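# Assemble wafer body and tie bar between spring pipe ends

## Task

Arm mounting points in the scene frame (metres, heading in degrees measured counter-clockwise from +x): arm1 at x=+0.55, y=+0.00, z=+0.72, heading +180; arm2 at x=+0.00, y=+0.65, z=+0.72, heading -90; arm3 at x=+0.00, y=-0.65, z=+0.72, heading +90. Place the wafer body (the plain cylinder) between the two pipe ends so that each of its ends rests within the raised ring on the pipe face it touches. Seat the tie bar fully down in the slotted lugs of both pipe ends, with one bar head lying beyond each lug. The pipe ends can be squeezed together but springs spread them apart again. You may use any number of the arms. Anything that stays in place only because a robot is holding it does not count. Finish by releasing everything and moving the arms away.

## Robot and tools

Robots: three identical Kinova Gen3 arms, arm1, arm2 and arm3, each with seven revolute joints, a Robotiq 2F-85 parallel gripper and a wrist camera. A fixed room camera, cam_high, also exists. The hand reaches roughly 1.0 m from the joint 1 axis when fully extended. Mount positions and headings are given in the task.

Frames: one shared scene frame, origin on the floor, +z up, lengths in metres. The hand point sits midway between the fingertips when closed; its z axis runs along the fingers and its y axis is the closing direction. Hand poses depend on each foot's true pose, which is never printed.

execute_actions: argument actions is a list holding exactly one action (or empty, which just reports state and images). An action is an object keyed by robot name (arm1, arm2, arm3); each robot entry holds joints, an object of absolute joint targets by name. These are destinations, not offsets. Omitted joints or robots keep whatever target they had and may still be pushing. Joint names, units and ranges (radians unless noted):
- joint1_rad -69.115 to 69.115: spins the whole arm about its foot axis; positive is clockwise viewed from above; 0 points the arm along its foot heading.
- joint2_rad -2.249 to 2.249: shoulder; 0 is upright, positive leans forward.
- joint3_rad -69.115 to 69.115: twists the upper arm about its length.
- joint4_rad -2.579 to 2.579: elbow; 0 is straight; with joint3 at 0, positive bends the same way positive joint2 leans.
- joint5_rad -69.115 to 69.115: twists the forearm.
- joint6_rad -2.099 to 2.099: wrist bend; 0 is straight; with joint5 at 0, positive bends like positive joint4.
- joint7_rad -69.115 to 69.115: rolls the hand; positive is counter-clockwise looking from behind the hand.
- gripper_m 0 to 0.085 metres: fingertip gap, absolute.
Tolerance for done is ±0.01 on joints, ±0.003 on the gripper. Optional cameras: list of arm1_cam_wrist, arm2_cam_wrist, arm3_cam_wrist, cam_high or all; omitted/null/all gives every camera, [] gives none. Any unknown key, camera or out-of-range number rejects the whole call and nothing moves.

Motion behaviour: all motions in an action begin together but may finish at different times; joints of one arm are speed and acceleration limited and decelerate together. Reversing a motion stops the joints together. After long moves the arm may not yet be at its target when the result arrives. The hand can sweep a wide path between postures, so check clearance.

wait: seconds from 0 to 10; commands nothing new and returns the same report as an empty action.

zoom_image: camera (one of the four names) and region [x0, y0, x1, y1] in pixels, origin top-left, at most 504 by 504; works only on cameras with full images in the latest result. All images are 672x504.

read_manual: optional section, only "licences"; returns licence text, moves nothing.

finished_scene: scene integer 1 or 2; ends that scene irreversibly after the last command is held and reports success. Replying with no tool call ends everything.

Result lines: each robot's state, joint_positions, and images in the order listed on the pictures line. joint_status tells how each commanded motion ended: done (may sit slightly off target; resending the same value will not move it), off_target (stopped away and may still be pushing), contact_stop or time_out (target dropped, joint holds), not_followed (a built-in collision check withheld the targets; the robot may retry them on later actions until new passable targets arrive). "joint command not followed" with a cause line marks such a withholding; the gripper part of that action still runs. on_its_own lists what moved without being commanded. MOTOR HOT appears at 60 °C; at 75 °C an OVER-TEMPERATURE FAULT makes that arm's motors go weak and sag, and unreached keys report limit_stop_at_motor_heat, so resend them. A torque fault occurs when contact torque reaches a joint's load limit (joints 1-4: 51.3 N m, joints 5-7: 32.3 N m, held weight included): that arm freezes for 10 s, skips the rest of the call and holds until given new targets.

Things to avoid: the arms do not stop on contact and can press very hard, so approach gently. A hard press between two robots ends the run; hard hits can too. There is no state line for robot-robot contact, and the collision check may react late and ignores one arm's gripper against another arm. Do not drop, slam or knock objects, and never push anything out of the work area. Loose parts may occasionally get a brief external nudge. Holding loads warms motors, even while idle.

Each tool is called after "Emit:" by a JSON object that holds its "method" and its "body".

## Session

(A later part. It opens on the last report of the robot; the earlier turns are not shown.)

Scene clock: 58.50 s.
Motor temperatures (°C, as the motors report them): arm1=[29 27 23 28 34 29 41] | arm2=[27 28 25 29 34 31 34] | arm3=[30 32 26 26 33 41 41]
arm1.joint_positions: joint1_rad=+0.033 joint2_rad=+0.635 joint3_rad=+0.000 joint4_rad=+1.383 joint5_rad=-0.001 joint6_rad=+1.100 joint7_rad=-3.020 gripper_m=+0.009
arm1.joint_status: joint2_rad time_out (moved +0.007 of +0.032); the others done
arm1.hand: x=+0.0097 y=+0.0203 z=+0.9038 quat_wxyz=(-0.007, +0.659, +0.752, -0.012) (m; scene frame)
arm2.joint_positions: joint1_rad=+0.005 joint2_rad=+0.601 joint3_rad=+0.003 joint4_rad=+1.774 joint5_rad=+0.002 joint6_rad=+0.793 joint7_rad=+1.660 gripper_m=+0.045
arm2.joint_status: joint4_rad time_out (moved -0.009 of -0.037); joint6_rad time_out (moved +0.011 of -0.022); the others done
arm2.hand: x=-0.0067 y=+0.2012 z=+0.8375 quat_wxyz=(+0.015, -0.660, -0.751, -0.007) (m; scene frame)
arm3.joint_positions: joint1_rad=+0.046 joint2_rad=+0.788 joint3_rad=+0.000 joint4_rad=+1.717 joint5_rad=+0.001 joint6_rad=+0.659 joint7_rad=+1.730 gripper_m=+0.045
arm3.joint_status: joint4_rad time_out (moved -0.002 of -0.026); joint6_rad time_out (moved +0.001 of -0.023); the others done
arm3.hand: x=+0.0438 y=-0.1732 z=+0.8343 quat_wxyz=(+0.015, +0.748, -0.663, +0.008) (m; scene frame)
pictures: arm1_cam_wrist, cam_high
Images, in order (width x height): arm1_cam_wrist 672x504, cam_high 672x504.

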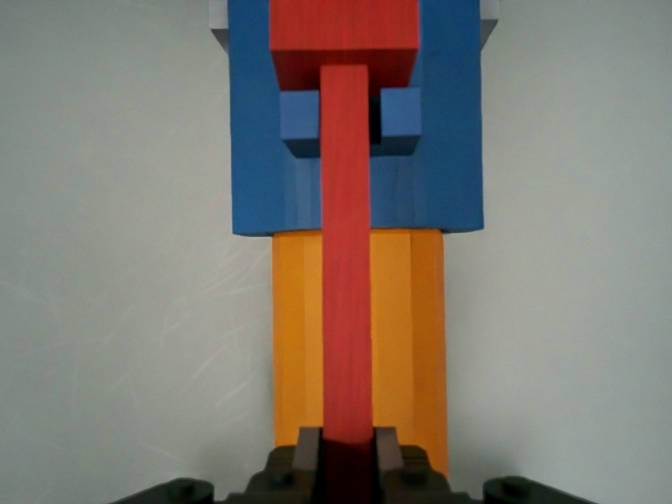

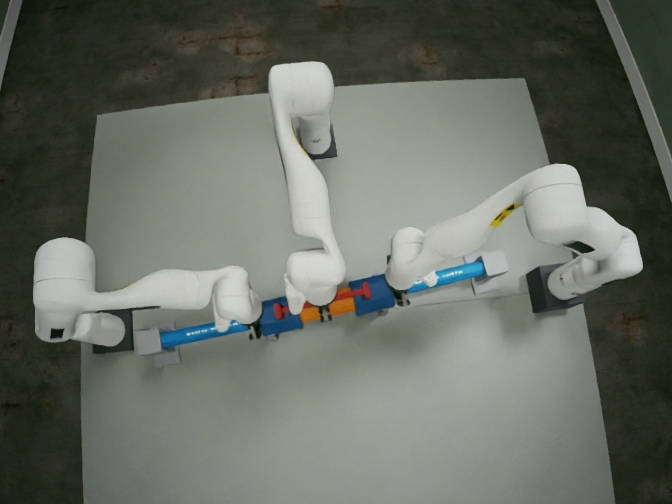

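Emit:
{"method": "execute_actions", "body": {"actions": [{"arm1":{"joints":{"joint1_rad":0.037,"joint2_rad":0.58,"joint4_rad":1.28,"joint6_rad":1.28}},"arm2":{"joints":{"joint2_rad":0.593,"joint4_rad":1.7744,"joint6_rad":0.774}},"arm3":{"joints":{"joint2_rad":0.7776,"joint4_rad":1.7119,"joint6_rad":0.652}}}], "cameras": []}}

Emit:
{"method": "execute_actions", "body": {"actions": [{"arm1":{"joints":{"joint1_rad":0.0,"joint7_rad":-3.14,"joint2_rad":0.194,"joint4_rad":1.9214,"joint6_rad":1.026}}}], "cameras": []}}

Emit:
{"method": "execute_actions", "body": {"actions": [{"arm1":{"joints":{"joint2_rad":0.6208,"joint4_rad":2.1795,"joint6_rad":0.3413}}}], "cameras": []}}

Emit:
{"method": "execute_actions", "body": {"actions": [{"arm1":{"joints":{"gripper_m":0.08}}}], "cameras": []}}

Emit:
{"method": "execute_actions", "body": {"actions": [{"arm1":{"joints":{"joint2_rad":0.194,"joint4_rad":1.9214,"joint6_rad":1.026}}}], "cameras": []}}

Emit:
{"method": "execute_actions", "body": {"actions": [{"arm1":{"joints":{"joint1_rad":0.015,"joint7_rad":-3.035,"joint2_rad":0.58,"joint4_rad":1.28,"joint6_rad":1.28}}}], "cameras": ["arm1_cam_wrist","cam_high"]}}

Scene clock: 60.33 s.
Motor temperatures (°C, as the motors report them): arm1=[29 27 23 28 34 29 41] | arm2=[27 28 25 29 34 31 34] | arm3=[30 32 26 26 33 41 41]
arm1.joint_positions: joint1_rad=+0.037 joint2_rad=+0.581 joint3_rad=+0.000 joint4_rad=+1.281 joint5_rad=+0.000 joint6_rad=+1.280 joint7_rad=-3.020 gripper_m=+0.009
arm1.joint_status: all done
arm1.hand: x=+0.0183 y=+0.0228 z=+0.9622 quat_wxyz=(+0.002, +0.660, +0.751, -0.004) (m; scene frame)
arm2.joint_positions: joint1_rad=+0.004 joint2_rad=+0.596 joint3_rad=+0.002 joint4_rad=+1.782 joint5_rad=+0.001 joint6_rad=+0.781 joint7_rad=+1.660 gripper_m=+0.045
arm2.joint_status: all done
arm2.hand: x=-0.0060 y=+0.2008 z=+0.8381 quat_wxyz=(+0.012, -0.659, -0.752, -0.004) (m; scene frame)
arm3.joint_positions: joint1_rad=+0.046 joint2_rad=+0.782 joint3_rad=+0.001 joint4_rad=+1.720 joint5_rad=+0.001 joint6_rad=+0.658 joint7_rad=+1.730 gripper_m=+0.045
arm3.joint_status: all done
arm3.hand: x=+0.0445 y=-0.1726 z=+0.8366 quat_wxyz=(+0.013, +0.748, -0.663, +0.007) (m; scene frame)
pictures: none
No camera images: the call's "cameras" was empty. Leave "cameras" out to get every camera's image.

Scene clock: 62.23 s.
Motor temperatures (°C, as the motors report them): arm1=[29 27 23 28 34 29 41] | arm2=[27 28 25 29 34 31 34] | arm3=[30 32 26 26 33 41 41]
arm1.joint_positions: joint1_rad=+0.000 joint2_rad=+0.195 joint3_rad=+0.000 joint4_rad=+1.922 joint5_rad=+0.000 joint6_rad=+1.026 joint7_rad=-3.140 gripper_m=+0.009
arm1.joint_status: all done
arm1.hand: x=+0.2000 y=+0.0111 z=+0.9500 quat_wxyz=(+0.002, +0.691, +0.723, -0.003) (m; scene frame)
arm2.joint_positions: joint1_rad=+0.004 joint2_rad=+0.596 joint3_rad=+0.002 joint4_rad=+1.782 joint5_rad=+0.001 joint6_rad=+0.781 joint7_rad=+1.660 gripper_m=+0.045
arm2.joint_status: not commanded
arm2.hand: x=-0.0060 y=+0.2008 z=+0.8381 quat_wxyz=(+0.012, -0.659, -0.752, -0.004) (m; scene frame)
arm3.joint_positions: joint1_rad=+0.046 joint2_rad=+0.782 joint3_rad=+0.001 joint4_rad=+1.720 joint5_rad=+0.001 joint6_rad=+0.658 joint7_rad=+1.730 gripper_m=+0.045
arm3.joint_status: not commanded
arm3.hand: x=+0.0445 y=-0.1726 z=+0.8366 quat_wxyz=(+0.013, +0.748, -0.663, +0.007) (m; scene frame)
pictures: none
No camera images: the call's "cameras" was empty. Leave "cameras" out to get every camera's image.

Scene clock: 63.83 s.
Motor temperatures (°C, as the motors report them): arm1=[29 27 23 28 34 29 41] | arm2=[27 28 25 29 34 31 34] | arm3=[30 32 26 26 33 41 41]
arm1.joint_positions: joint1_rad=-0.001 joint2_rad=+0.616 joint3_rad=+0.000 joint4_rad=+2.178 joint5_rad=+0.000 joint6_rad=+0.341 joint7_rad=-3.140 gripper_m=+0.009
arm1.joint_status: all done
arm1.hand: x=+0.1970 y=+0.0088 z=+0.7485 quat_wxyz=(+0.000, +0.690, +0.724, -0.006) (m; scene frame)
arm2.joint_positions: joint1_rad=+0.004 joint2_rad=+0.596 joint3_rad=+0.002 joint4_rad=+1.782 joint5_rad=+0.001 joint6_rad=+0.781 joint7_rad=+1.660 gripper_m=+0.045
arm2.joint_status: not commanded
arm2.hand: x=-0.0060 y=+0.2008 z=+0.8381 quat_wxyz=(+0.012, -0.659, -0.752, -0.004) (m; scene frame)
arm3.joint_positions: joint1_rad=+0.046 joint2_rad=+0.782 joint3_rad=+0.001 joint4_rad=+1.720 joint5_rad=+0.001 joint6_rad=+0.658 joint7_rad=+1.730 gripper_m=+0.045
arm3.joint_status: not commanded
arm3.hand: x=+0.0445 y=-0.1726 z=+0.8366 quat_wxyz=(+0.013, +0.748, -0.663, +0.007) (m; scene frame)
pictures: none
No camera images: the call's "cameras" was empty. Leave "cameras" out to get every camera's image.

Scene clock: 65.03 s.
Motor temperatures (°C, as the motors report them): arm1=[29 27 23 28 34 29 41] | arm2=[27 28 25 29 34 31 34] | arm3=[30 32 26 26 33 41 41]
arm1.joint_positions: joint1_rad=+0.000 joint2_rad=+0.621 joint3_rad=+0.000 joint4_rad=+2.179 joint5_rad=+0.000 joint6_rad=+0.341 joint7_rad=-3.140 gripper_m=+0.080
arm1.joint_status: all done
arm1.hand: x=+0.1993 y=+0.0095 z=+0.7465 quat_wxyz=(+0.002, +0.691, +0.723, -0.004) (m; scene frame)
arm2.joint_positions: joint1_rad=+0.004 joint2_rad=+0.596 joint3_rad=+0.002 joint4_rad=+1.782 joint5_rad=+0.001 joint6_rad=+0.781 joint7_rad=+1.660 gripper_m=+0.045
arm2.joint_status: not commanded
arm2.hand: x=-0.0060 y=+0.2008 z=+0.8381 quat_wxyz=(+0.012, -0.659, -0.752, -0.004) (m; scene frame)
arm3.joint_positions: joint1_rad=+0.046 joint2_rad=+0.782 joint3_rad=+0.001 joint4_rad=+1.720 joint5_rad=+0.001 joint6_rad=+0.658 joint7_rad=+1.730 gripper_m=+0.045
arm3.joint_status: not commanded
arm3.hand: x=+0.0445 y=-0.1726 z=+0.8366 quat_wxyz=(+0.013, +0.748, -0.663, +0.007) (m; scene frame)
pictures: none
No camera images: the call's "cameras" was empty. Leave "cameras" out to get every camera's image.

Scene clock: 66.67 s.
Motor temperatures (°C, as the motors report them): arm1=[29 27 23 28 34 29 41] | arm2=[27 28 25 29 34 31 34] | arm3=[30 32 26 26 33 41 41]
arm1.joint_positions: joint1_rad=+0.000 joint2_rad=+0.194 joint3_rad=+0.000 joint4_rad=+1.921 joint5_rad=+0.000 joint6_rad=+1.026 joint7_rad=-3.140 gripper_m=+0.080
arm1.joint_status: all done
arm1.hand: x=+0.1997 y=+0.0111 z=+0.9504 quat_wxyz=(+0.002, +0.691, +0.723, -0.004) (m; scene frame)
arm2.joint_positions: joint1_rad=+0.004 joint2_rad=+0.596 joint3_rad=+0.002 joint4_rad=+1.782 joint5_rad=+0.001 joint6_rad=+0.781 joint7_rad=+1.660 gripper_m=+0.045
arm2.joint_status: not commanded
arm2.hand: x=-0.0060 y=+0.2008 z=+0.8381 quat_wxyz=(+0.012, -0.659, -0.752, -0.004) (m; scene frame)
arm3.joint_positions: joint1_rad=+0.046 joint2_rad=+0.782 joint3_rad=+0.001 joint4_rad=+1.720 joint5_rad=+0.001 joint6_rad=+0.658 joint7_rad=+1.730 gripper_m=+0.045
arm3.joint_status: not commanded
arm3.hand: x=+0.0445 y=-0.1726 z=+0.8366 quat_wxyz=(+0.013, +0.748, -0.663, +0.007) (m; scene frame)
pictures: none
No camera images: the call's "cameras" was empty. Leave "cameras" out to get every camera's image.

Scene clock: 68.57 s.
Motor temperatures (°C, as the motors report them): arm1=[29 27 23 28 34 29 41] | arm2=[27 28 25 29 34 31 34] | arm3=[30 32 26 26 33 41 41]
arm1.joint_positions: joint1_rad=+0.015 joint2_rad=+0.580 joint3_rad=+0.000 joint4_rad=+1.280 joint5_rad=+0.000 joint6_rad=+1.280 joint7_rad=-3.035 gripper_m=+0.080
arm1.joint_status: all done
arm1.hand: x=+0.0176 y=+0.0111 z=+0.9632 quat_wxyz=(+0.001, +0.657, +0.753, -0.004) (m; scene frame)
arm2.joint_positions: joint1_rad=+0.004 joint2_rad=+0.596 joint3_rad=+0.002 joint4_rad=+1.782 joint5_rad=+0.001 joint6_rad=+0.781 joint7_rad=+1.660 gripper_m=+0.045
arm2.joint_status: not commanded
arm2.hand: x=-0.0060 y=+0.2008 z=+0.8381 quat_wxyz=(+0.012, -0.659, -0.752, -0.004) (m; scene frame)
arm3.joint_positions: joint1_rad=+0.046 joint2_rad=+0.782 joint3_rad=+0.001 joint4_rad=+1.720 joint5_rad=+0.001 joint6_rad=+0.658 joint7_rad=+1.730 gripper_m=+0.045
arm3.joint_status: not commanded
arm3.hand: x=+0.0445 y=-0.1726 z=+0.8366 quat_wxyz=(+0.013, +0.748, -0.663, +0.007) (m; scene frame)
pictures: arm1_cam_wrist, cam_high
Images, in order (width x height): arm1_cam_wrist 672x504, cam_high 672x504.

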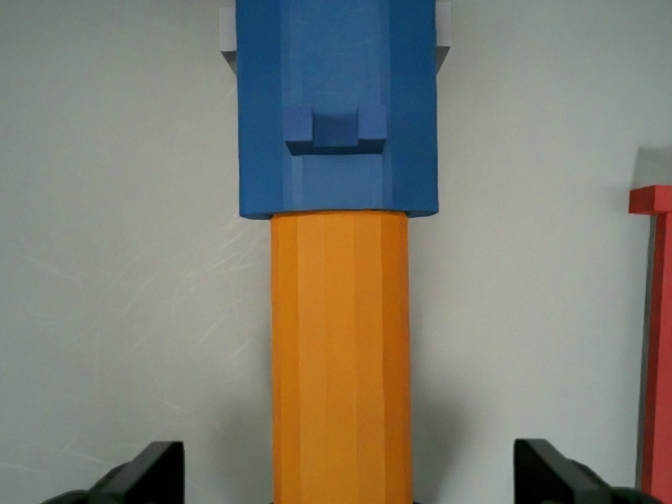

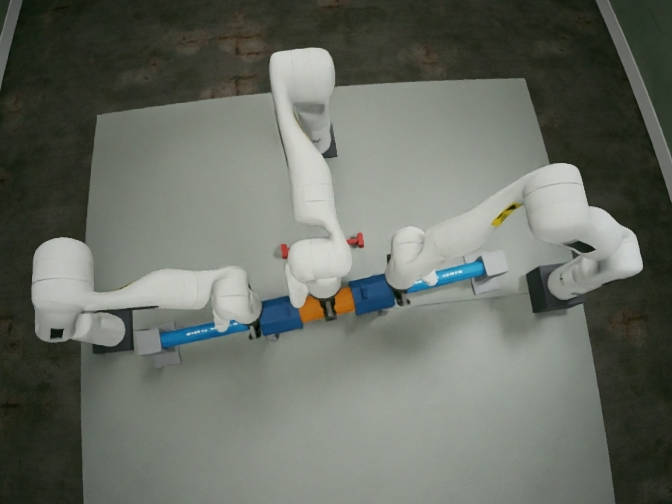

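Emit:
{"method": "execute_actions", "body": {"actions": [{"arm1":{"joints":{"joint2_rad":0.7166,"joint4_rad":1.4533,"joint6_rad":0.9717}}}], "cameras": []}}

Emit:
{"method": "execute_actions", "body": {"actions": [{"arm1":{"joints":{"gripper_m":0.04}}}], "cameras": ["arm1_cam_wrist"]}}

Emit:
{"method": "execute_actions", "body": {"actions": [{"arm1":{"joints":{"joint1_rad":0.03,"joint7_rad":-3.02}}}], "cameras": ["arm1_cam_wrist"]}}

Emit:
{"method": "execute_actions", "body": {"actions": [{"arm1":{"joints":{"joint1_rad":0.0,"joint7_rad":-3.05}}}], "cameras": ["arm1_cam_wrist"]}}

Scene clock: 69.87 s.
Motor temperatures (°C, as the motors report them): arm1=[29 27 23 28 34 29 41] | arm2=[27 28 25 29 34 31 34] | arm3=[30 32 26 26 33 41 41]
arm1.joint_positions: joint1_rad=+0.015 joint2_rad=+0.717 joint3_rad=+0.000 joint4_rad=+1.453 joint5_rad=+0.000 joint6_rad=+0.972 joint7_rad=-3.035 gripper_m=+0.080
arm1.joint_status: all done
arm1.hand: x=+0.0138 y=+0.0101 z=+0.8409 quat_wxyz=(+0.002, +0.657, +0.753, -0.004) (m; scene frame)
arm2.joint_positions: joint1_rad=+0.004 joint2_rad=+0.596 joint3_rad=+0.002 joint4_rad=+1.782 joint5_rad=+0.001 joint6_rad=+0.781 joint7_rad=+1.660 gripper_m=+0.045
arm2.joint_status: not commanded
arm2.hand: x=-0.0060 y=+0.2008 z=+0.8381 quat_wxyz=(+0.012, -0.659, -0.752, -0.004) (m; scene frame)
arm3.joint_positions: joint1_rad=+0.046 joint2_rad=+0.782 joint3_rad=+0.001 joint4_rad=+1.720 joint5_rad=+0.001 joint6_rad=+0.658 joint7_rad=+1.730 gripper_m=+0.045
arm3.joint_status: not commanded
arm3.hand: x=+0.0445 y=-0.1726 z=+0.8366 quat_wxyz=(+0.013, +0.748, -0.663, +0.007) (m; scene frame)
pictures: none
No camera images: the call's "cameras" was empty. Leave "cameras" out to get every camera's image.

Scene clock: 70.80 s.
Motor temperatures (°C, as the motors report them): arm1=[29 27 23 28 34 29 41] | arm2=[27 28 25 29 34 31 34] | arm3=[30 32 26 26 33 41 41]
arm1.joint_positions: joint1_rad=+0.015 joint2_rad=+0.701 joint3_rad=+0.000 joint4_rad=+1.452 joint5_rad=+0.000 joint6_rad=+0.978 joint7_rad=-3.035 gripper_m=+0.041
arm1.joint_status: all done
arm1.hand: x=+0.0125 y=+0.0102 z=+0.8496 quat_wxyz=(-0.002, +0.658, +0.753, -0.007) (m; scene frame)
arm2.joint_positions: joint1_rad=+0.005 joint2_rad=+0.596 joint3_rad=+0.002 joint4_rad=+1.782 joint5_rad=+0.001 joint6_rad=+0.781 joint7_rad=+1.659 gripper_m=+0.045
arm2.joint_status: not commanded
arm2.hand: x=-0.0064 y=+0.2009 z=+0.8381 quat_wxyz=(+0.012, -0.660, -0.751, -0.004) (m; scene frame)
arm3.joint_positions: joint1_rad=+0.045 joint2_rad=+0.782 joint3_rad=+0.000 joint4_rad=+1.720 joint5_rad=+0.001 joint6_rad=+0.658 joint7_rad=+1.731 gripper_m=+0.045
arm3.joint_status: not commanded
arm3.hand: x=+0.0437 y=-0.1728 z=+0.8366 quat_wxyz=(+0.014, +0.749, -0.663, +0.007) (m; scene frame)
pictures: arm1_cam_wrist
Images, in order (width x height): arm1_cam_wrist 672x504.

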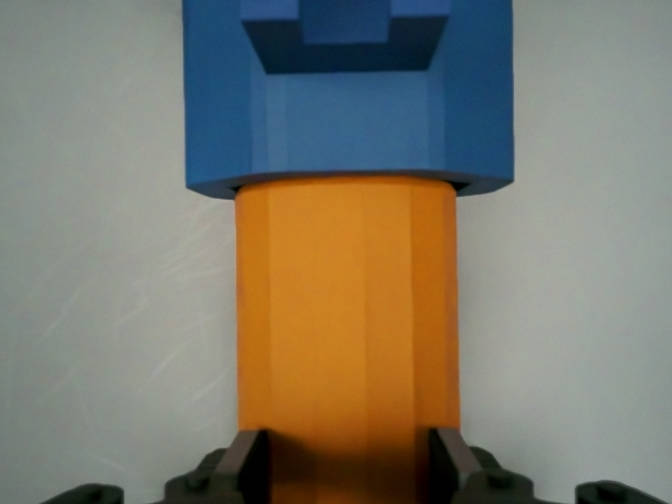

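Scene clock: 71.33 s.
Motor temperatures (°C, as the motors report them): arm1=[29 27 23 28 34 29 41] | arm2=[27 28 25 29 34 31 34] | arm3=[30 32 26 26 33 41 41]
arm1.joint_positions: joint1_rad=+0.024 joint2_rad=+0.701 joint3_rad=-0.006 joint4_rad=+1.452 joint5_rad=-0.005 joint6_rad=+0.979 joint7_rad=-3.020 gripper_m=+0.041
arm1.joint_status: all done
arm1.hand: x=+0.0126 y=+0.0110 z=+0.8497 quat_wxyz=(+0.000, +0.655, +0.756, -0.010) (m; scene frame)
arm2.joint_positions: joint1_rad=+0.005 joint2_rad=+0.596 joint3_rad=+0.002 joint4_rad=+1.782 joint5_rad=+0.001 joint6_rad=+0.781 joint7_rad=+1.659 gripper_m=+0.045
arm2.joint_status: not commanded
arm2.hand: x=-0.0064 y=+0.2009 z=+0.8381 quat_wxyz=(+0.012, -0.660, -0.751, -0.004) (m; scene frame)
arm3.joint_positions: joint1_rad=+0.045 joint2_rad=+0.782 joint3_rad=+0.000 joint4_rad=+1.720 joint5_rad=+0.001 joint6_rad=+0.658 joint7_rad=+1.731 gripper_m=+0.045
arm3.joint_status: not commanded
arm3.hand: x=+0.0437 y=-0.1728 z=+0.8366 quat_wxyz=(+0.014, +0.749, -0.663, +0.007) (m; scene frame)
pictures: arm1_cam_wrist
Images, in order (width x height): arm1_cam_wrist 672x504.

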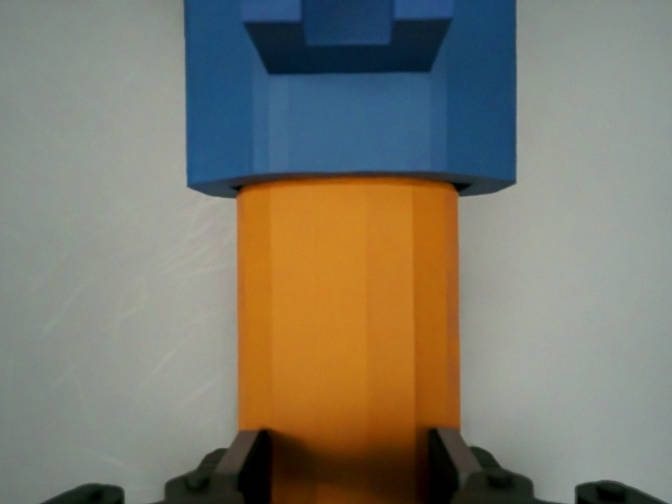

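Scene clock: 71.97 s.
Motor temperatures (°C, as the motors report them): arm1=[29 27 23 28 34 29 41] | arm2=[27 28 25 29 34 31 34] | arm3=[30 32 26 26 33 41 41]
arm1.joint_positions: joint1_rad=+0.006 joint2_rad=+0.701 joint3_rad=+0.006 joint4_rad=+1.452 joint5_rad=+0.005 joint6_rad=+0.979 joint7_rad=-3.049 gripper_m=+0.041
arm1.joint_status: all done
arm1.hand: x=+0.0124 y=+0.0096 z=+0.8499 quat_wxyz=(-0.005, +0.660, +0.751, -0.004) (m; scene frame)
arm2.joint_positions: joint1_rad=+0.005 joint2_rad=+0.596 joint3_rad=+0.002 joint4_rad=+1.782 joint5_rad=+0.001 joint6_rad=+0.781 joint7_rad=+1.659 gripper_m=+0.045
arm2.joint_status: not commanded
arm2.hand: x=-0.0064 y=+0.2009 z=+0.8381 quat_wxyz=(+0.012, -0.660, -0.751, -0.004) (m; scene frame)
arm3.joint_positions: joint1_rad=+0.045 joint2_rad=+0.782 joint3_rad=+0.000 joint4_rad=+1.720 joint5_rad=+0.001 joint6_rad=+0.658 joint7_rad=+1.731 gripper_m=+0.045
arm3.joint_status: not commanded
arm3.hand: x=+0.0437 y=-0.1728 z=+0.8366 quat_wxyz=(+0.014, +0.749, -0.663, +0.007) (m; scene frame)
pictures: arm1_cam_wrist
Images, in order (width x height): arm1_cam_wrist 672x504.

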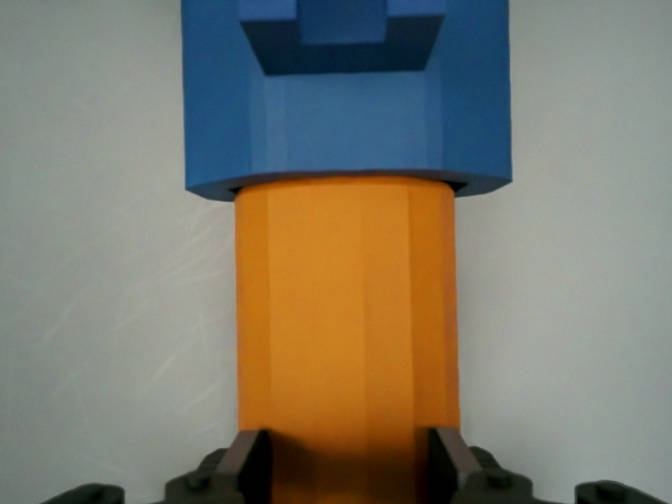

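Emit:
{"method": "execute_actions", "body": {"actions": [{"arm1":{"joints":{"gripper_m":0.08,"joint1_rad":0.015,"joint7_rad":-3.035,"joint3_rad":0,"joint5_rad":0}}}], "cameras": []}}

Emit:
{"method": "execute_actions", "body": {"actions": [{"arm1":{"joints":{"joint2_rad":0.7517,"joint4_rad":1.4777,"joint6_rad":0.9122}}}], "cameras": []}}

Emit:
{"method": "execute_actions", "body": {"actions": [{"arm1":{"joints":{"gripper_m":0.04}}}], "cameras": ["arm1_cam_wrist"]}}

Scene clock: 73.57 s.
Motor temperatures (°C, as the motors report them): arm1=[29 27 23 28 34 29 41] | arm2=[27 28 25 29 34 31 34] | arm3=[30 32 26 26 33 41 41]
arm1.joint_positions: joint1_rad=+0.015 joint2_rad=+0.717 joint3_rad=+0.000 joint4_rad=+1.453 joint5_rad=+0.000 joint6_rad=+0.972 joint7_rad=-3.035 gripper_m=+0.080
arm1.joint_status: all done
arm1.hand: x=+0.0138 y=+0.0101 z=+0.8409 quat_wxyz=(+0.002, +0.657, +0.753, -0.004) (m; scene frame)
arm2.joint_positions: joint1_rad=+0.004 joint2_rad=+0.596 joint3_rad=+0.002 joint4_rad=+1.782 joint5_rad=+0.001 joint6_rad=+0.781 joint7_rad=+1.660 gripper_m=+0.045
arm2.joint_status: not commanded
arm2.hand: x=-0.0060 y=+0.2008 z=+0.8382 quat_wxyz=(+0.012, -0.659, -0.752, -0.004) (m; scene frame)
arm3.joint_positions: joint1_rad=+0.046 joint2_rad=+0.782 joint3_rad=+0.001 joint4_rad=+1.720 joint5_rad=+0.001 joint6_rad=+0.658 joint7_rad=+1.731 gripper_m=+0.045
arm3.joint_status: not commanded
arm3.hand: x=+0.0441 y=-0.1727 z=+0.8368 quat_wxyz=(+0.014, +0.749, -0.663, +0.007) (m; scene frame)
pictures: none
No camera images: the call's "cameras" was empty. Leave "cameras" out to get every camera's image.

Scene clock: 74.27 s.
Motor temperatures (°C, as the motors report them): arm1=[29 27 23 28 34 29 41] | arm2=[27 28 25 29 34 31 34] | arm3=[30 32 26 26 33 41 41]
arm1.joint_positions: joint1_rad=+0.015 joint2_rad=+0.752 joint3_rad=+0.000 joint4_rad=+1.478 joint5_rad=+0.000 joint6_rad=+0.912 joint7_rad=-3.035 gripper_m=+0.080
arm1.joint_status: all done
arm1.hand: x=+0.0137 y=+0.0099 z=+0.8159 quat_wxyz=(+0.002, +0.657, +0.753, -0.004) (m; scene frame)
arm2.joint_positions: joint1_rad=+0.004 joint2_rad=+0.596 joint3_rad=+0.002 joint4_rad=+1.782 joint5_rad=+0.001 joint6_rad=+0.781 joint7_rad=+1.660 gripper_m=+0.045
arm2.joint_status: not commanded
arm2.hand: x=-0.0060 y=+0.2008 z=+0.8382 quat_wxyz=(+0.012, -0.659, -0.752, -0.004) (m; scene frame)
arm3.joint_positions: joint1_rad=+0.046 joint2_rad=+0.782 joint3_rad=+0.001 joint4_rad=+1.720 joint5_rad=+0.001 joint6_rad=+0.658 joint7_rad=+1.731 gripper_m=+0.045
arm3.joint_status: not commanded
arm3.hand: x=+0.0441 y=-0.1727 z=+0.8368 quat_wxyz=(+0.014, +0.749, -0.663, +0.007) (m; scene frame)
pictures: none
No camera images: the call's "cameras" was empty. Leave "cameras" out to get every camera's image.

Scene clock: 75.07 s.
Motor temperatures (°C, as the motors report them): arm1=[29 27 23 28 34 29 41] | arm2=[27 28 25 29 34 31 34] | arm3=[30 32 26 26 33 41 41]
arm1.joint_positions: joint1_rad=+0.015 joint2_rad=+0.750 joint3_rad=+0.000 joint4_rad=+1.477 joint5_rad=+0.000 joint6_rad=+0.913 joint7_rad=-3.035 gripper_m=+0.061
arm1.joint_status: gripper_m off_target (ended at +0.061, target +0.040)
arm1.hand: x=+0.0133 y=+0.0099 z=+0.8168 quat_wxyz=(+0.001, +0.657, +0.753, -0.004) (m; scene frame)
arm2.joint_positions: joint1_rad=+0.004 joint2_rad=+0.596 joint3_rad=+0.002 joint4_rad=+1.782 joint5_rad=+0.001 joint6_rad=+0.781 joint7_rad=+1.660 gripper_m=+0.045
arm2.joint_status: not commanded
arm2.hand: x=-0.0060 y=+0.2007 z=+0.8381 quat_wxyz=(+0.012, -0.659, -0.752, -0.004) (m; scene frame)
arm3.joint_positions: joint1_rad=+0.046 joint2_rad=+0.782 joint3_rad=+0.001 joint4_rad=+1.720 joint5_rad=+0.001 joint6_rad=+0.658 joint7_rad=+1.731 gripper_m=+0.045
arm3.joint_status: not commanded
arm3.hand: x=+0.0440 y=-0.1727 z=+0.8368 quat_wxyz=(+0.014, +0.749, -0.663, +0.007) (m; scene frame)
pictures: arm1_cam_wrist
Images, in order (width x height): arm1_cam_wrist 672x504.

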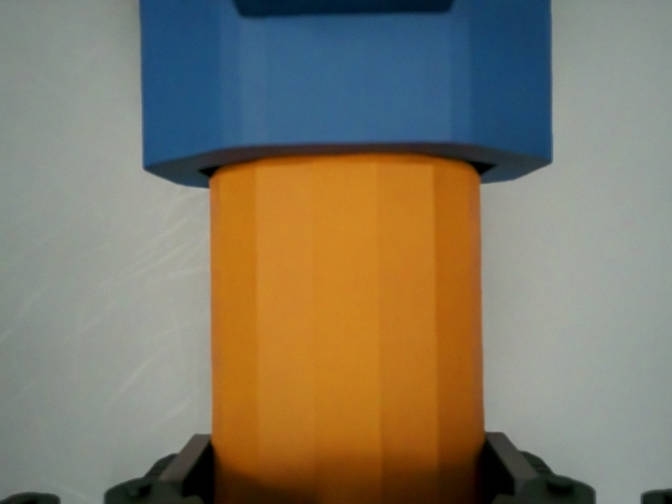

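Emit:
{"method": "execute_actions", "body": {"actions": [{"arm2":{"joints":{"joint2_rad":0.5776,"joint4_rad":1.8056,"joint6_rad":0.7584}},"arm3":{"joints":{"joint2_rad":0.759,"joint4_rad":1.7597,"joint6_rad":0.6229}}}], "cameras": []}}

Emit:
{"method": "execute_actions", "body": {"actions": [{"arm1":{"joints":{"joint2_rad":0.7587,"joint4_rad":1.4826,"joint6_rad":0.9003}}}], "cameras": ["arm1_cam_wrist"]}}

Emit:
{"method": "execute_actions", "body": {"actions": [{"arm2":{"joints":{"joint2_rad":0.6065,"joint4_rad":1.7458,"joint6_rad":0.7893}},"arm3":{"joints":{"joint2_rad":0.7849,"joint4_rad":1.6932,"joint6_rad":0.6635}}}], "cameras": ["arm1_cam_wrist"]}}

Scene clock: 76.10 s.
Motor temperatures (°C, as the motors report them): arm1=[29 27 23 28 34 29 41] | arm2=[27 28 25 29 34 31 34] | arm3=[30 32 26 26 33 41 41]
arm1.joint_positions: joint1_rad=+0.015 joint2_rad=+0.753 joint3_rad=+0.000 joint4_rad=+1.478 joint5_rad=+0.000 joint6_rad=+0.912 joint7_rad=-3.035 gripper_m=+0.061
arm1.joint_status: not commanded
arm1.hand: x=+0.0145 y=+0.0099 z=+0.8148 quat_wxyz=(+0.003, +0.657, +0.753, -0.003) (m; scene frame)
arm2.joint_positions: joint1_rad=+0.004 joint2_rad=+0.580 joint3_rad=+0.002 joint4_rad=+1.809 joint5_rad=+0.001 joint6_rad=+0.762 joint7_rad=+1.660 gripper_m=+0.045
arm2.joint_status: all done
arm2.hand: x=-0.0056 y=+0.2065 z=+0.8395 quat_wxyz=(+0.009, -0.659, -0.752, -0.001) (m; scene frame)
arm3.joint_positions: joint1_rad=+0.046 joint2_rad=+0.761 joint3_rad=+0.001 joint4_rad=+1.762 joint5_rad=+0.001 joint6_rad=+0.625 joint7_rad=+1.730 gripper_m=+0.045
arm3.joint_status: all done
arm3.hand: x=+0.0441 y=-0.1809 z=+0.8391 quat_wxyz=(+0.009, +0.748, -0.663, +0.003) (m; scene frame)
pictures: none
No camera images: the call's "cameras" was empty. Leave "cameras" out to get every camera's image.

Scene clock: 76.57 s.
Motor temperatures (°C, as the motors report them): arm1=[29 27 23 28 34 29 41] | arm2=[27 28 25 29 34 31 34] | arm3=[30 32 26 26 33 41 41]
arm1.joint_positions: joint1_rad=+0.015 joint2_rad=+0.760 joint3_rad=+0.000 joint4_rad=+1.483 joint5_rad=+0.000 joint6_rad=+0.900 joint7_rad=-3.035 gripper_m=+0.061
arm1.joint_status: all done
arm1.hand: x=+0.0146 y=+0.0098 z=+0.8098 quat_wxyz=(+0.003, +0.657, +0.753, -0.003) (m; scene frame)
arm2.joint_positions: joint1_rad=+0.004 joint2_rad=+0.580 joint3_rad=+0.002 joint4_rad=+1.810 joint5_rad=+0.001 joint6_rad=+0.762 joint7_rad=+1.660 gripper_m=+0.045
arm2.joint_status: not commanded
arm2.hand: x=-0.0056 y=+0.2065 z=+0.8395 quat_wxyz=(+0.009, -0.659, -0.752, -0.001) (m; scene frame)
arm3.joint_positions: joint1_rad=+0.046 joint2_rad=+0.761 joint3_rad=+0.001 joint4_rad=+1.762 joint5_rad=+0.001 joint6_rad=+0.625 joint7_rad=+1.730 gripper_m=+0.045
arm3.joint_status: not commanded
arm3.hand: x=+0.0440 y=-0.1809 z=+0.8391 quat_wxyz=(+0.009, +0.748, -0.663, +0.003) (m; scene frame)
pictures: arm1_cam_wrist
Images, in order (width x height): arm1_cam_wrist 672x504.

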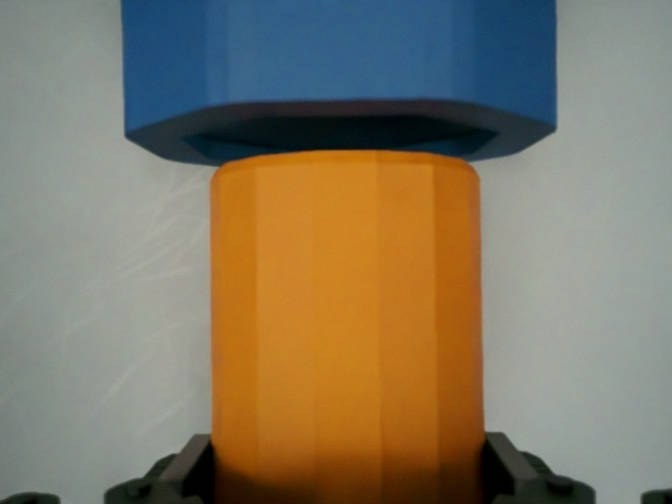

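Scene clock: 78.77 s.
Motor temperatures (°C, as the motors report them): arm1=[29 27 23 28 34 29 41] | arm2=[27 28 25 29 34 31 34] | arm3=[30 32 26 26 33 41 41]
arm1.joint_positions: joint1_rad=+0.015 joint2_rad=+0.760 joint3_rad=+0.000 joint4_rad=+1.483 joint5_rad=+0.000 joint6_rad=+0.900 joint7_rad=-3.035 gripper_m=+0.061
arm1.joint_status: not commanded
arm1.hand: x=+0.0146 y=+0.0098 z=+0.8098 quat_wxyz=(+0.003, +0.657, +0.753, -0.003) (m; scene frame)
arm2.joint_positions: joint1_rad=+0.004 joint2_rad=+0.602 joint3_rad=+0.002 joint4_rad=+1.768 joint5_rad=+0.001 joint6_rad=+0.815 joint7_rad=+1.660 gripper_m=+0.045
arm2.joint_status: joint4_rad time_out (moved -0.042 of -0.064); joint6_rad time_out (moved +0.054 of +0.028); the others done
arm2.hand: x=-0.0058 y=+0.2049 z=+0.8388 quat_wxyz=(+0.021, -0.659, -0.752, -0.013) (m; scene frame)
arm3.joint_positions: joint1_rad=+0.046 joint2_rad=+0.787 joint3_rad=+0.001 joint4_rad=+1.716 joint5_rad=+0.001 joint6_rad=+0.686 joint7_rad=+1.730 gripper_m=+0.045
arm3.joint_status: joint4_rad time_out (moved -0.047 of -0.069); joint6_rad time_out (moved +0.061 of +0.038); the others done
arm3.hand: x=+0.0440 y=-0.1805 z=+0.8356 quat_wxyz=(+0.025, +0.748, -0.663, +0.016) (m; scene frame)
pictures: arm1_cam_wrist
Images, in order (width x height): arm1_cam_wrist 672x504.

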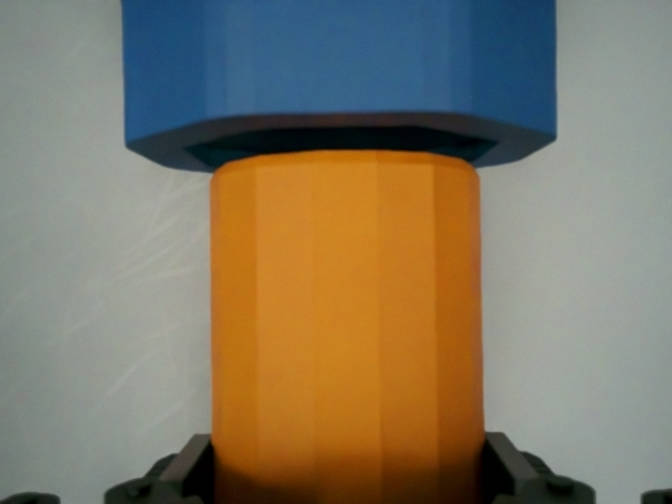

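Emit:
{"method": "execute_actions", "body": {"actions": [{"arm2":{"joints":{"joint2_rad":0.593,"joint4_rad":1.7744,"joint6_rad":0.774}},"arm3":{"joints":{"joint2_rad":0.7776,"joint4_rad":1.7119,"joint6_rad":0.652}}}], "cameras": ["arm1_cam_wrist"]}}

Scene clock: 80.53 s.
Motor temperatures (°C, as the motors report them): arm1=[29 27 23 28 34 29 41] | arm2=[27 28 25 29 34 31 34] | arm3=[30 32 26 26 33 41 41]
arm1.joint_positions: joint1_rad=+0.015 joint2_rad=+0.760 joint3_rad=+0.000 joint4_rad=+1.483 joint5_rad=+0.000 joint6_rad=+0.900 joint7_rad=-3.035 gripper_m=+0.061
arm1.joint_status: not commanded
arm1.hand: x=+0.0146 y=+0.0098 z=+0.8098 quat_wxyz=(+0.003, +0.657, +0.753, -0.003) (m; scene frame)
arm2.joint_positions: joint1_rad=+0.004 joint2_rad=+0.593 joint3_rad=+0.002 joint4_rad=+1.787 joint5_rad=+0.001 joint6_rad=+0.787 joint7_rad=+1.660 gripper_m=+0.045
arm2.joint_status: joint4_rad time_out (moved +0.019 of +0.007); joint6_rad time_out (moved -0.028 of -0.041); the others done
arm2.hand: x=-0.0058 y=+0.2049 z=+0.8386 quat_wxyz=(+0.014, -0.659, -0.752, -0.007) (m; scene frame)
arm3.joint_positions: joint1_rad=+0.046 joint2_rad=+0.785 joint3_rad=+0.001 joint4_rad=+1.728 joint5_rad=+0.001 joint6_rad=+0.666 joint7_rad=+1.730 gripper_m=+0.045
arm3.joint_status: joint4_rad time_out (moved +0.012 of -0.004); joint6_rad time_out (moved -0.021 of -0.034); the others done
arm3.hand: x=+0.0436 y=-0.1803 z=+0.8343 quat_wxyz=(+0.021, +0.748, -0.663, +0.013) (m; scene frame)
pictures: arm1_cam_wrist
Images, in order (width x height): arm1_cam_wrist 672x504.

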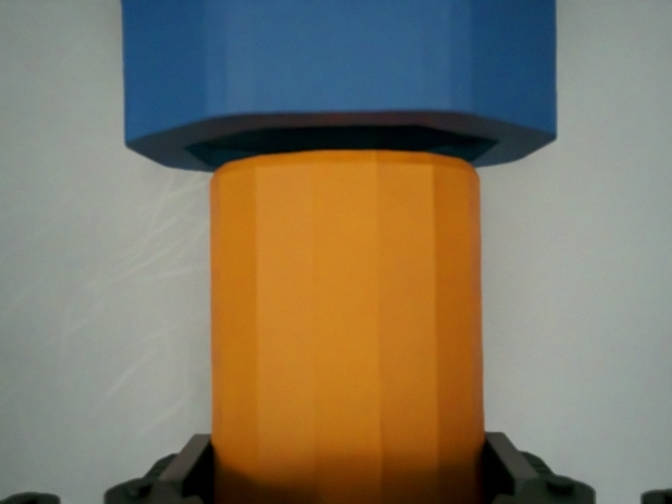

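Emit:
{"method": "execute_actions", "body": {"actions": [{"arm1":{"joints":{"joint2_rad":0.7538,"joint4_rad":1.4792,"joint6_rad":0.9086}}}], "cameras": []}}

Emit:
{"method": "execute_actions", "body": {"actions": [{"arm2":{"joints":{"joint2_rad":0.6,"joint4_rad":1.76,"joint6_rad":0.781}},"arm3":{"joints":{"joint2_rad":0.7776,"joint4_rad":1.7119,"joint6_rad":0.652}}}], "cameras": ["arm1_cam_wrist"]}}

Scene clock: 81.10 s.
Motor temperatures (°C, as the motors report them): arm1=[29 27 23 28 34 29 41] | arm2=[27 28 25 29 34 31 34] | arm3=[30 32 26 26 33 41 41]
arm1.joint_positions: joint1_rad=+0.015 joint2_rad=+0.756 joint3_rad=+0.000 joint4_rad=+1.480 joint5_rad=+0.000 joint6_rad=+0.909 joint7_rad=-3.035 gripper_m=+0.061
arm1.joint_status: all done
arm1.hand: x=+0.0145 y=+0.0099 z=+0.8132 quat_wxyz=(+0.003, +0.657, +0.753, -0.003) (m; scene frame)
arm2.joint_positions: joint1_rad=+0.004 joint2_rad=+0.593 joint3_rad=+0.002 joint4_rad=+1.787 joint5_rad=+0.001 joint6_rad=+0.787 joint7_rad=+1.660 gripper_m=+0.045
arm2.joint_status: not commanded
arm2.hand: x=-0.0058 y=+0.2049 z=+0.8386 quat_wxyz=(+0.014, -0.659, -0.752, -0.007) (m; scene frame)
arm3.joint_positions: joint1_rad=+0.046 joint2_rad=+0.785 joint3_rad=+0.001 joint4_rad=+1.728 joint5_rad=+0.001 joint6_rad=+0.666 joint7_rad=+1.730 gripper_m=+0.045
arm3.joint_status: not commanded
arm3.hand: x=+0.0436 y=-0.1803 z=+0.8343 quat_wxyz=(+0.021, +0.748, -0.663, +0.013) (m; scene frame)
pictures: none
No camera images: the call's "cameras" was empty. Leave "cameras" out to get every camera's image.

Scene clock: 82.97 s.
Motor temperatures (°C, as the motors report them): arm1=[29 27 23 28 34 29 41] | arm2=[27 29 25 29 34 31 34] | arm3=[30 32 26 26 33 41 41]
arm1.joint_positions: joint1_rad=+0.015 joint2_rad=+0.755 joint3_rad=+0.000 joint4_rad=+1.480 joint5_rad=+0.000 joint6_rad=+0.909 joint7_rad=-3.035 gripper_m=+0.061
arm1.joint_status: not commanded
arm1.hand: x=+0.0145 y=+0.0094 z=+0.8133 quat_wxyz=(+0.003, +0.657, +0.754, -0.003) (m; scene frame)
arm2.joint_positions: joint1_rad=+0.004 joint2_rad=+0.599 joint3_rad=+0.002 joint4_rad=+1.774 joint5_rad=+0.001 joint6_rad=+0.796 joint7_rad=+1.660 gripper_m=+0.045
arm2.joint_status: joint4_rad time_out (moved -0.013 of -0.027); joint6_rad time_out (moved +0.008 of -0.006); the others done
arm2.hand: x=-0.0054 y=+0.2016 z=+0.8386 quat_wxyz=(+0.015, -0.659, -0.752, -0.007) (m; scene frame)
arm3.joint_positions: joint1_rad=+0.045 joint2_rad=+0.786 joint3_rad=+0.000 joint4_rad=+1.729 joint5_rad=+0.001 joint6_rad=+0.666 joint7_rad=+1.730 gripper_m=+0.045
arm3.joint_status: joint4_rad time_out (moved +0.001 of -0.016); joint6_rad time_out (moved +0.000 of -0.014); the others done
arm3.hand: x=+0.0434 y=-0.1812 z=+0.8333 quat_wxyz=(+0.022, +0.748, -0.663, +0.013) (m; scene frame)
pictures: arm1_cam_wrist
Images, in order (width x height): arm1_cam_wrist 672x504.

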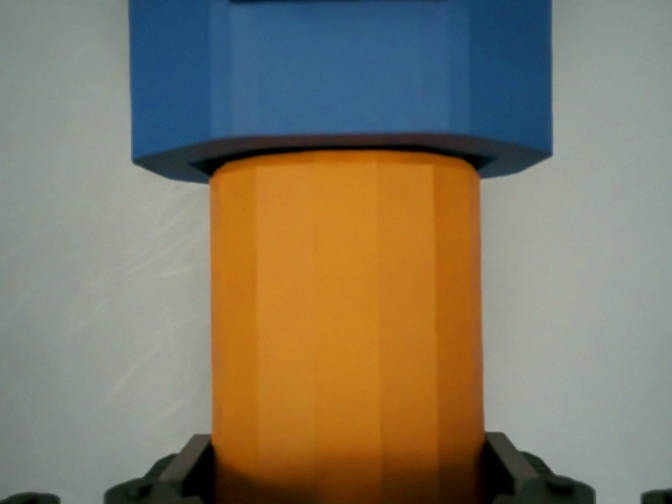

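Emit:
{"method": "execute_actions", "body": {"actions": [{"arm2":{"joints":{"joint2_rad":0.5776,"joint4_rad":1.8056,"joint6_rad":0.7584}},"arm3":{"joints":{"joint2_rad":0.759,"joint4_rad":1.7597,"joint6_rad":0.6229}}}], "cameras": []}}

Emit:
{"method": "execute_actions", "body": {"actions": [{"arm1":{"joints":{"joint1_rad":0.041,"joint5_rad":-0.057,"joint7_rad":-2.974,"joint6_rad":0.906}}}], "cameras": ["arm1_cam_wrist"]}}

Scene clock: 83.93 s.
Motor temperatures (°C, as the motors report them): arm1=[29 27 23 28 34 29 41] | arm2=[27 29 25 29 34 31 34] | arm3=[30 32 26 26 33 41 41]
arm1.joint_positions: joint1_rad=+0.015 joint2_rad=+0.755 joint3_rad=+0.000 joint4_rad=+1.480 joint5_rad=+0.000 joint6_rad=+0.909 joint7_rad=-3.035 gripper_m=+0.061
arm1.joint_status: not commanded
arm1.hand: x=+0.0145 y=+0.0099 z=+0.8133 quat_wxyz=(+0.003, +0.657, +0.753, -0.003) (m; scene frame)
arm2.joint_positions: joint1_rad=+0.004 joint2_rad=+0.580 joint3_rad=+0.002 joint4_rad=+1.809 joint5_rad=+0.001 joint6_rad=+0.761 joint7_rad=+1.660 gripper_m=+0.045
arm2.joint_status: all done
arm2.hand: x=-0.0055 y=+0.2064 z=+0.8395 quat_wxyz=(+0.009, -0.659, -0.752, -0.001) (m; scene frame)
arm3.joint_positions: joint1_rad=+0.046 joint2_rad=+0.761 joint3_rad=+0.000 joint4_rad=+1.763 joint5_rad=+0.001 joint6_rad=+0.625 joint7_rad=+1.730 gripper_m=+0.045
arm3.joint_status: all done
arm3.hand: x=+0.0435 y=-0.1815 z=+0.8387 quat_wxyz=(+0.010, +0.748, -0.663, +0.004) (m; scene frame)
pictures: none
No camera images: the call's "cameras" was empty. Leave "cameras" out to get every camera's image.

Scene clock: 84.57 s.
Motor temperatures (°C, as the motors report them): arm1=[29 27 23 28 34 29 41] | arm2=[27 29 25 29 34 31 34] | arm3=[30 32 26 26 33 41 41]
arm1.joint_positions: joint1_rad=+0.041 joint2_rad=+0.755 joint3_rad=+0.000 joint4_rad=+1.480 joint5_rad=-0.057 joint6_rad=+0.906 joint7_rad=-2.974 gripper_m=+0.061
arm1.joint_status: all done
arm1.hand: x=+0.0139 y=+0.0098 z=+0.8135 quat_wxyz=(+0.016, +0.657, +0.753, -0.021) (m; scene frame)
arm2.joint_positions: joint1_rad=+0.004 joint2_rad=+0.580 joint3_rad=+0.002 joint4_rad=+1.809 joint5_rad=+0.001 joint6_rad=+0.761 joint7_rad=+1.660 gripper_m=+0.045
arm2.joint_status: not commanded
arm2.hand: x=-0.0055 y=+0.2064 z=+0.8395 quat_wxyz=(+0.008, -0.659, -0.752, -0.001) (m; scene frame)
arm3.joint_positions: joint1_rad=+0.046 joint2_rad=+0.761 joint3_rad=+0.000 joint4_rad=+1.763 joint5_rad=+0.001 joint6_rad=+0.625 joint7_rad=+1.730 gripper_m=+0.045
arm3.joint_status: not commanded
arm3.hand: x=+0.0435 y=-0.1815 z=+0.8387 quat_wxyz=(+0.010, +0.748, -0.663, +0.004) (m; scene frame)
pictures: arm1_cam_wrist
Images, in order (width x height): arm1_cam_wrist 672x504.

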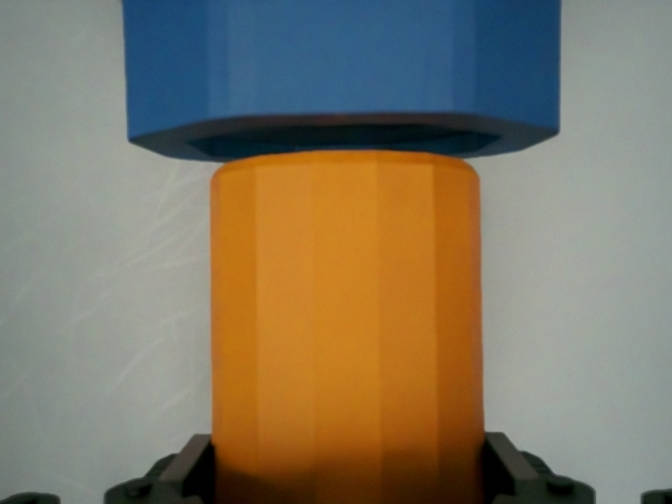

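Good compensation. Push.

Emit:
{"method": "execute_actions", "body": {"actions": [{"arm2":{"joints":{"joint2_rad":0.6,"joint4_rad":1.76,"joint6_rad":0.781}},"arm3":{"joints":{"joint2_rad":0.7776,"joint4_rad":1.7119,"joint6_rad":0.652}}}], "cameras": ["arm1_cam_wrist"]}}

Scene clock: 86.63 s.
Motor temperatures (°C, as the motors report them): arm1=[29 27 23 28 34 29 41] | arm2=[27 29 25 29 34 31 34] | arm3=[30 32 26 26 33 41 41]
arm1.joint_positions: joint1_rad=+0.041 joint2_rad=+0.755 joint3_rad=+0.000 joint4_rad=+1.480 joint5_rad=-0.057 joint6_rad=+0.906 joint7_rad=-2.974 gripper_m=+0.061
arm1.joint_status: not commanded
arm1.hand: x=+0.0139 y=+0.0098 z=+0.8136 quat_wxyz=(+0.016, +0.657, +0.753, -0.021) (m; scene frame)
arm2.joint_positions: joint1_rad=+0.003 joint2_rad=+0.597 joint3_rad=+0.001 joint4_rad=+1.775 joint5_rad=+0.001 joint6_rad=+0.798 joint7_rad=+1.660 gripper_m=+0.045
arm2.joint_status: joint4_rad time_out (moved -0.034 of -0.049); joint6_rad time_out (moved +0.037 of +0.020); the others done
arm2.hand: x=-0.0052 y=+0.2028 z=+0.8391 quat_wxyz=(+0.016, -0.659, -0.752, -0.008) (m; scene frame)
arm3.joint_positions: joint1_rad=+0.045 joint2_rad=+0.779 joint3_rad=+0.000 joint4_rad=+1.727 joint5_rad=+0.000 joint6_rad=+0.667 joint7_rad=+1.730 gripper_m=+0.045
arm3.joint_status: joint4_rad time_out (moved -0.036 of -0.051); joint6_rad time_out (moved +0.042 of +0.027); the others done
arm3.hand: x=+0.0433 y=-0.1786 z=+0.8372 quat_wxyz=(+0.019, +0.748, -0.663, +0.011) (m; scene frame)
pictures: arm1_cam_wrist
Images, in order (width x height): arm1_cam_wrist 672x504.

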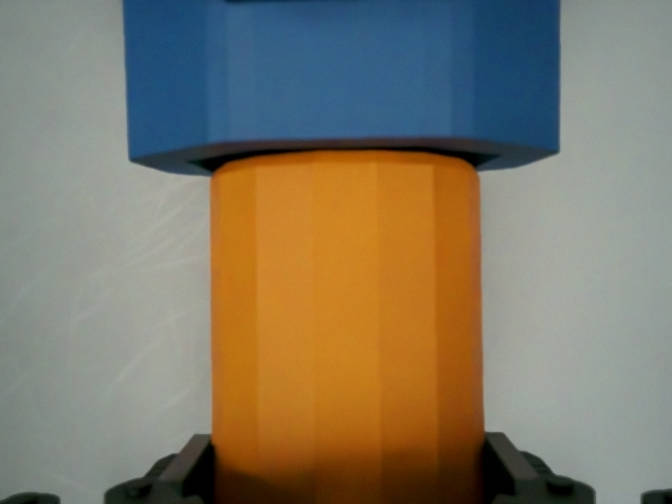

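Emit:
{"method": "execute_actions", "body": {"actions": [{"arm1":{"joints":{"joint2_rad":0.758,"joint4_rad":1.4821,"joint6_rad":0.899}},"arm2":{"joints":{"joint2_rad":0.6,"joint4_rad":1.76,"joint6_rad":0.781}},"arm3":{"joints":{"joint2_rad":0.7776,"joint4_rad":1.7119,"joint6_rad":0.652}}}], "cameras": ["arm1_cam_wrist"]}}

Scene clock: 88.50 s.
Motor temperatures (°C, as the motors report them): arm1=[29 27 23 28 34 29 41] | arm2=[27 29 25 29 34 31 34] | arm3=[30 33 26 26 33 41 41]
arm1.joint_positions: joint1_rad=+0.041 joint2_rad=+0.760 joint3_rad=+0.000 joint4_rad=+1.483 joint5_rad=-0.057 joint6_rad=+0.899 joint7_rad=-2.974 gripper_m=+0.061
arm1.joint_status: all done
arm1.hand: x=+0.0141 y=+0.0099 z=+0.8106 quat_wxyz=(+0.016, +0.657, +0.753, -0.021) (m; scene frame)
arm2.joint_positions: joint1_rad=+0.004 joint2_rad=+0.597 joint3_rad=+0.001 joint4_rad=+1.775 joint5_rad=+0.001 joint6_rad=+0.799 joint7_rad=+1.660 gripper_m=+0.045
arm2.joint_status: joint4_rad time_out (moved +0.000 of -0.015); joint6_rad time_out (moved +0.000 of -0.017); the others done
arm2.hand: x=-0.0053 y=+0.2029 z=+0.8390 quat_wxyz=(+0.016, -0.659, -0.752, -0.009) (m; scene frame)
arm3.joint_positions: joint1_rad=+0.045 joint2_rad=+0.780 joint3_rad=+0.000 joint4_rad=+1.730 joint5_rad=+0.000 joint6_rad=+0.670 joint7_rad=+1.730 gripper_m=+0.045
arm3.joint_status: joint4_rad time_out (moved +0.003 of -0.015); joint6_rad time_out (moved +0.003 of -0.015); the others done
arm3.hand: x=+0.0434 y=-0.1815 z=+0.8363 quat_wxyz=(+0.021, +0.748, -0.663, +0.013) (m; scene frame)
pictures: arm1_cam_wrist
Images, in order (width x height): arm1_cam_wrist 672x504.

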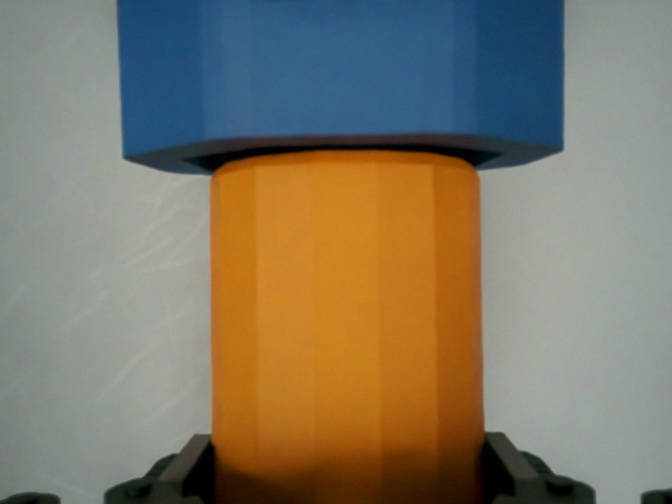

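Emit:
{"method": "execute_actions", "body": {"actions": [{"arm2":{"joints":{"joint2_rad":0.5776,"joint4_rad":1.8056,"joint6_rad":0.7584}},"arm3":{"joints":{"joint2_rad":0.759,"joint4_rad":1.7597,"joint6_rad":0.6229}}}], "cameras": []}}

Emit:
{"method": "execute_actions", "body": {"actions": [{"arm1":{"joints":{"joint1_rad":0.015,"joint5_rad":0,"joint7_rad":-3.035,"joint2_rad":0.7415,"joint4_rad":1.4706,"joint6_rad":0.927}}}], "cameras": []}}

Emit:
{"method": "execute_actions", "body": {"actions": [{"arm2":{"joints":{"joint2_rad":0.6,"joint4_rad":1.76,"joint6_rad":0.781}},"arm3":{"joints":{"joint2_rad":0.7776,"joint4_rad":1.7119,"joint6_rad":0.652}}}], "cameras": ["arm1_cam_wrist"]}}

Scene clock: 89.33 s.
Motor temperatures (°C, as the motors report them): arm1=[29 27 23 28 34 29 41] | arm2=[27 29 25 29 34 31 34] | arm3=[30 33 26 26 33 41 41]
arm1.joint_positions: joint1_rad=+0.041 joint2_rad=+0.760 joint3_rad=+0.000 joint4_rad=+1.483 joint5_rad=-0.057 joint6_rad=+0.899 joint7_rad=-2.974 gripper_m=+0.061
arm1.joint_status: not commanded
arm1.hand: x=+0.0141 y=+0.0099 z=+0.8106 quat_wxyz=(+0.016, +0.657, +0.753, -0.021) (m; scene frame)
arm2.joint_positions: joint1_rad=+0.004 joint2_rad=+0.580 joint3_rad=+0.001 joint4_rad=+1.809 joint5_rad=+0.001 joint6_rad=+0.761 joint7_rad=+1.660 gripper_m=+0.045
arm2.joint_status: all done
arm2.hand: x=-0.0055 y=+0.2064 z=+0.8395 quat_wxyz=(+0.008, -0.659, -0.752, -0.001) (m; scene frame)
arm3.joint_positions: joint1_rad=+0.045 joint2_rad=+0.761 joint3_rad=+0.000 joint4_rad=+1.763 joint5_rad=+0.000 joint6_rad=+0.625 joint7_rad=+1.730 gripper_m=+0.045
arm3.joint_status: all done
arm3.hand: x=+0.0434 y=-0.1814 z=+0.8387 quat_wxyz=(+0.010, +0.749, -0.663, +0.004) (m; scene frame)
pictures: none
No camera images: the call's "cameras" was empty. Leave "cameras" out to get every camera's image.

Scene clock: 89.97 s.
Motor temperatures (°C, as the motors report them): arm1=[29 27 23 28 34 29 41] | arm2=[27 29 25 29 34 31 34] | arm3=[30 33 26 26 33 41 41]
arm1.joint_positions: joint1_rad=+0.015 joint2_rad=+0.743 joint3_rad=+0.000 joint4_rad=+1.471 joint5_rad=+0.000 joint6_rad=+0.927 joint7_rad=-3.035 gripper_m=+0.061
arm1.joint_status: all done
arm1.hand: x=+0.0136 y=+0.0099 z=+0.8220 quat_wxyz=(+0.002, +0.658, +0.753, -0.004) (m; scene frame)
arm2.joint_positions: joint1_rad=+0.004 joint2_rad=+0.580 joint3_rad=+0.001 joint4_rad=+1.809 joint5_rad=+0.001 joint6_rad=+0.761 joint7_rad=+1.660 gripper_m=+0.045
arm2.joint_status: not commanded
arm2.hand: x=-0.0055 y=+0.2064 z=+0.8395 quat_wxyz=(+0.008, -0.659, -0.752, -0.001) (m; scene frame)
arm3.joint_positions: joint1_rad=+0.045 joint2_rad=+0.761 joint3_rad=+0.000 joint4_rad=+1.763 joint5_rad=+0.000 joint6_rad=+0.625 joint7_rad=+1.730 gripper_m=+0.045
arm3.joint_status: not commanded
arm3.hand: x=+0.0434 y=-0.1814 z=+0.8387 quat_wxyz=(+0.010, +0.749, -0.663, +0.004) (m; scene frame)
pictures: none
No camera images: the call's "cameras" was empty. Leave "cameras" out to get every camera's image.

Scene clock: 92.00 s.
Motor temperatures (°C, as the motors report them): arm1=[29 27 23 28 34 29 41] | arm2=[27 29 25 29 34 31 34] | arm3=[30 33 26 26 33 41 41]
arm1.joint_positions: joint1_rad=+0.015 joint2_rad=+0.743 joint3_rad=+0.000 joint4_rad=+1.471 joint5_rad=+0.000 joint6_rad=+0.927 joint7_rad=-3.035 gripper_m=+0.061
arm1.joint_status: not commanded
arm1.hand: x=+0.0136 y=+0.0099 z=+0.8220 quat_wxyz=(+0.002, +0.658, +0.753, -0.004) (m; scene frame)
arm2.joint_positions: joint1_rad=+0.003 joint2_rad=+0.597 joint3_rad=+0.001 joint4_rad=+1.774 joint5_rad=+0.001 joint6_rad=+0.798 joint7_rad=+1.660 gripper_m=+0.045
arm2.joint_status: joint4_rad time_out (moved -0.035 of -0.049); joint6_rad time_out (moved +0.036 of +0.020); the others done
arm2.hand: x=-0.0050 y=+0.2021 z=+0.8392 quat_wxyz=(+0.015, -0.659, -0.752, -0.008) (m; scene frame)
arm3.joint_positions: joint1_rad=+0.045 joint2_rad=+0.779 joint3_rad=+0.000 joint4_rad=+1.727 joint5_rad=+0.000 joint6_rad=+0.667 joint7_rad=+1.730 gripper_m=+0.045
arm3.joint_status: joint4_rad time_out (moved -0.036 of -0.051); joint6_rad time_out (moved +0.042 of +0.027); the others done
arm3.hand: x=+0.0432 y=-0.1787 z=+0.8372 quat_wxyz=(+0.019, +0.749, -0.663, +0.011) (m; scene frame)
pictures: arm1_cam_wrist
Images, in order (width x height): arm1_cam_wrist 672x504.

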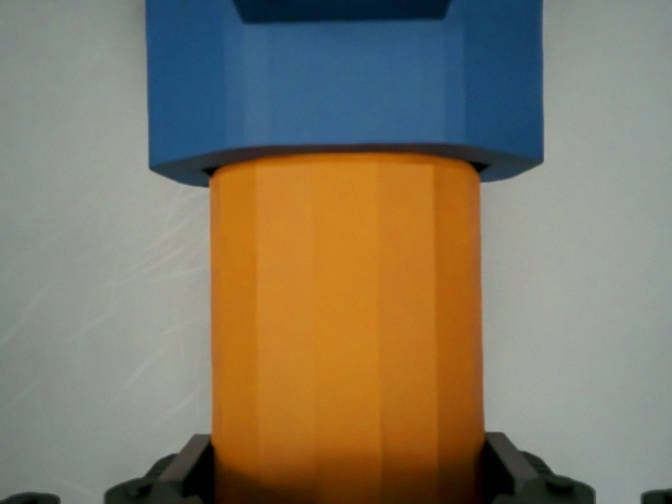

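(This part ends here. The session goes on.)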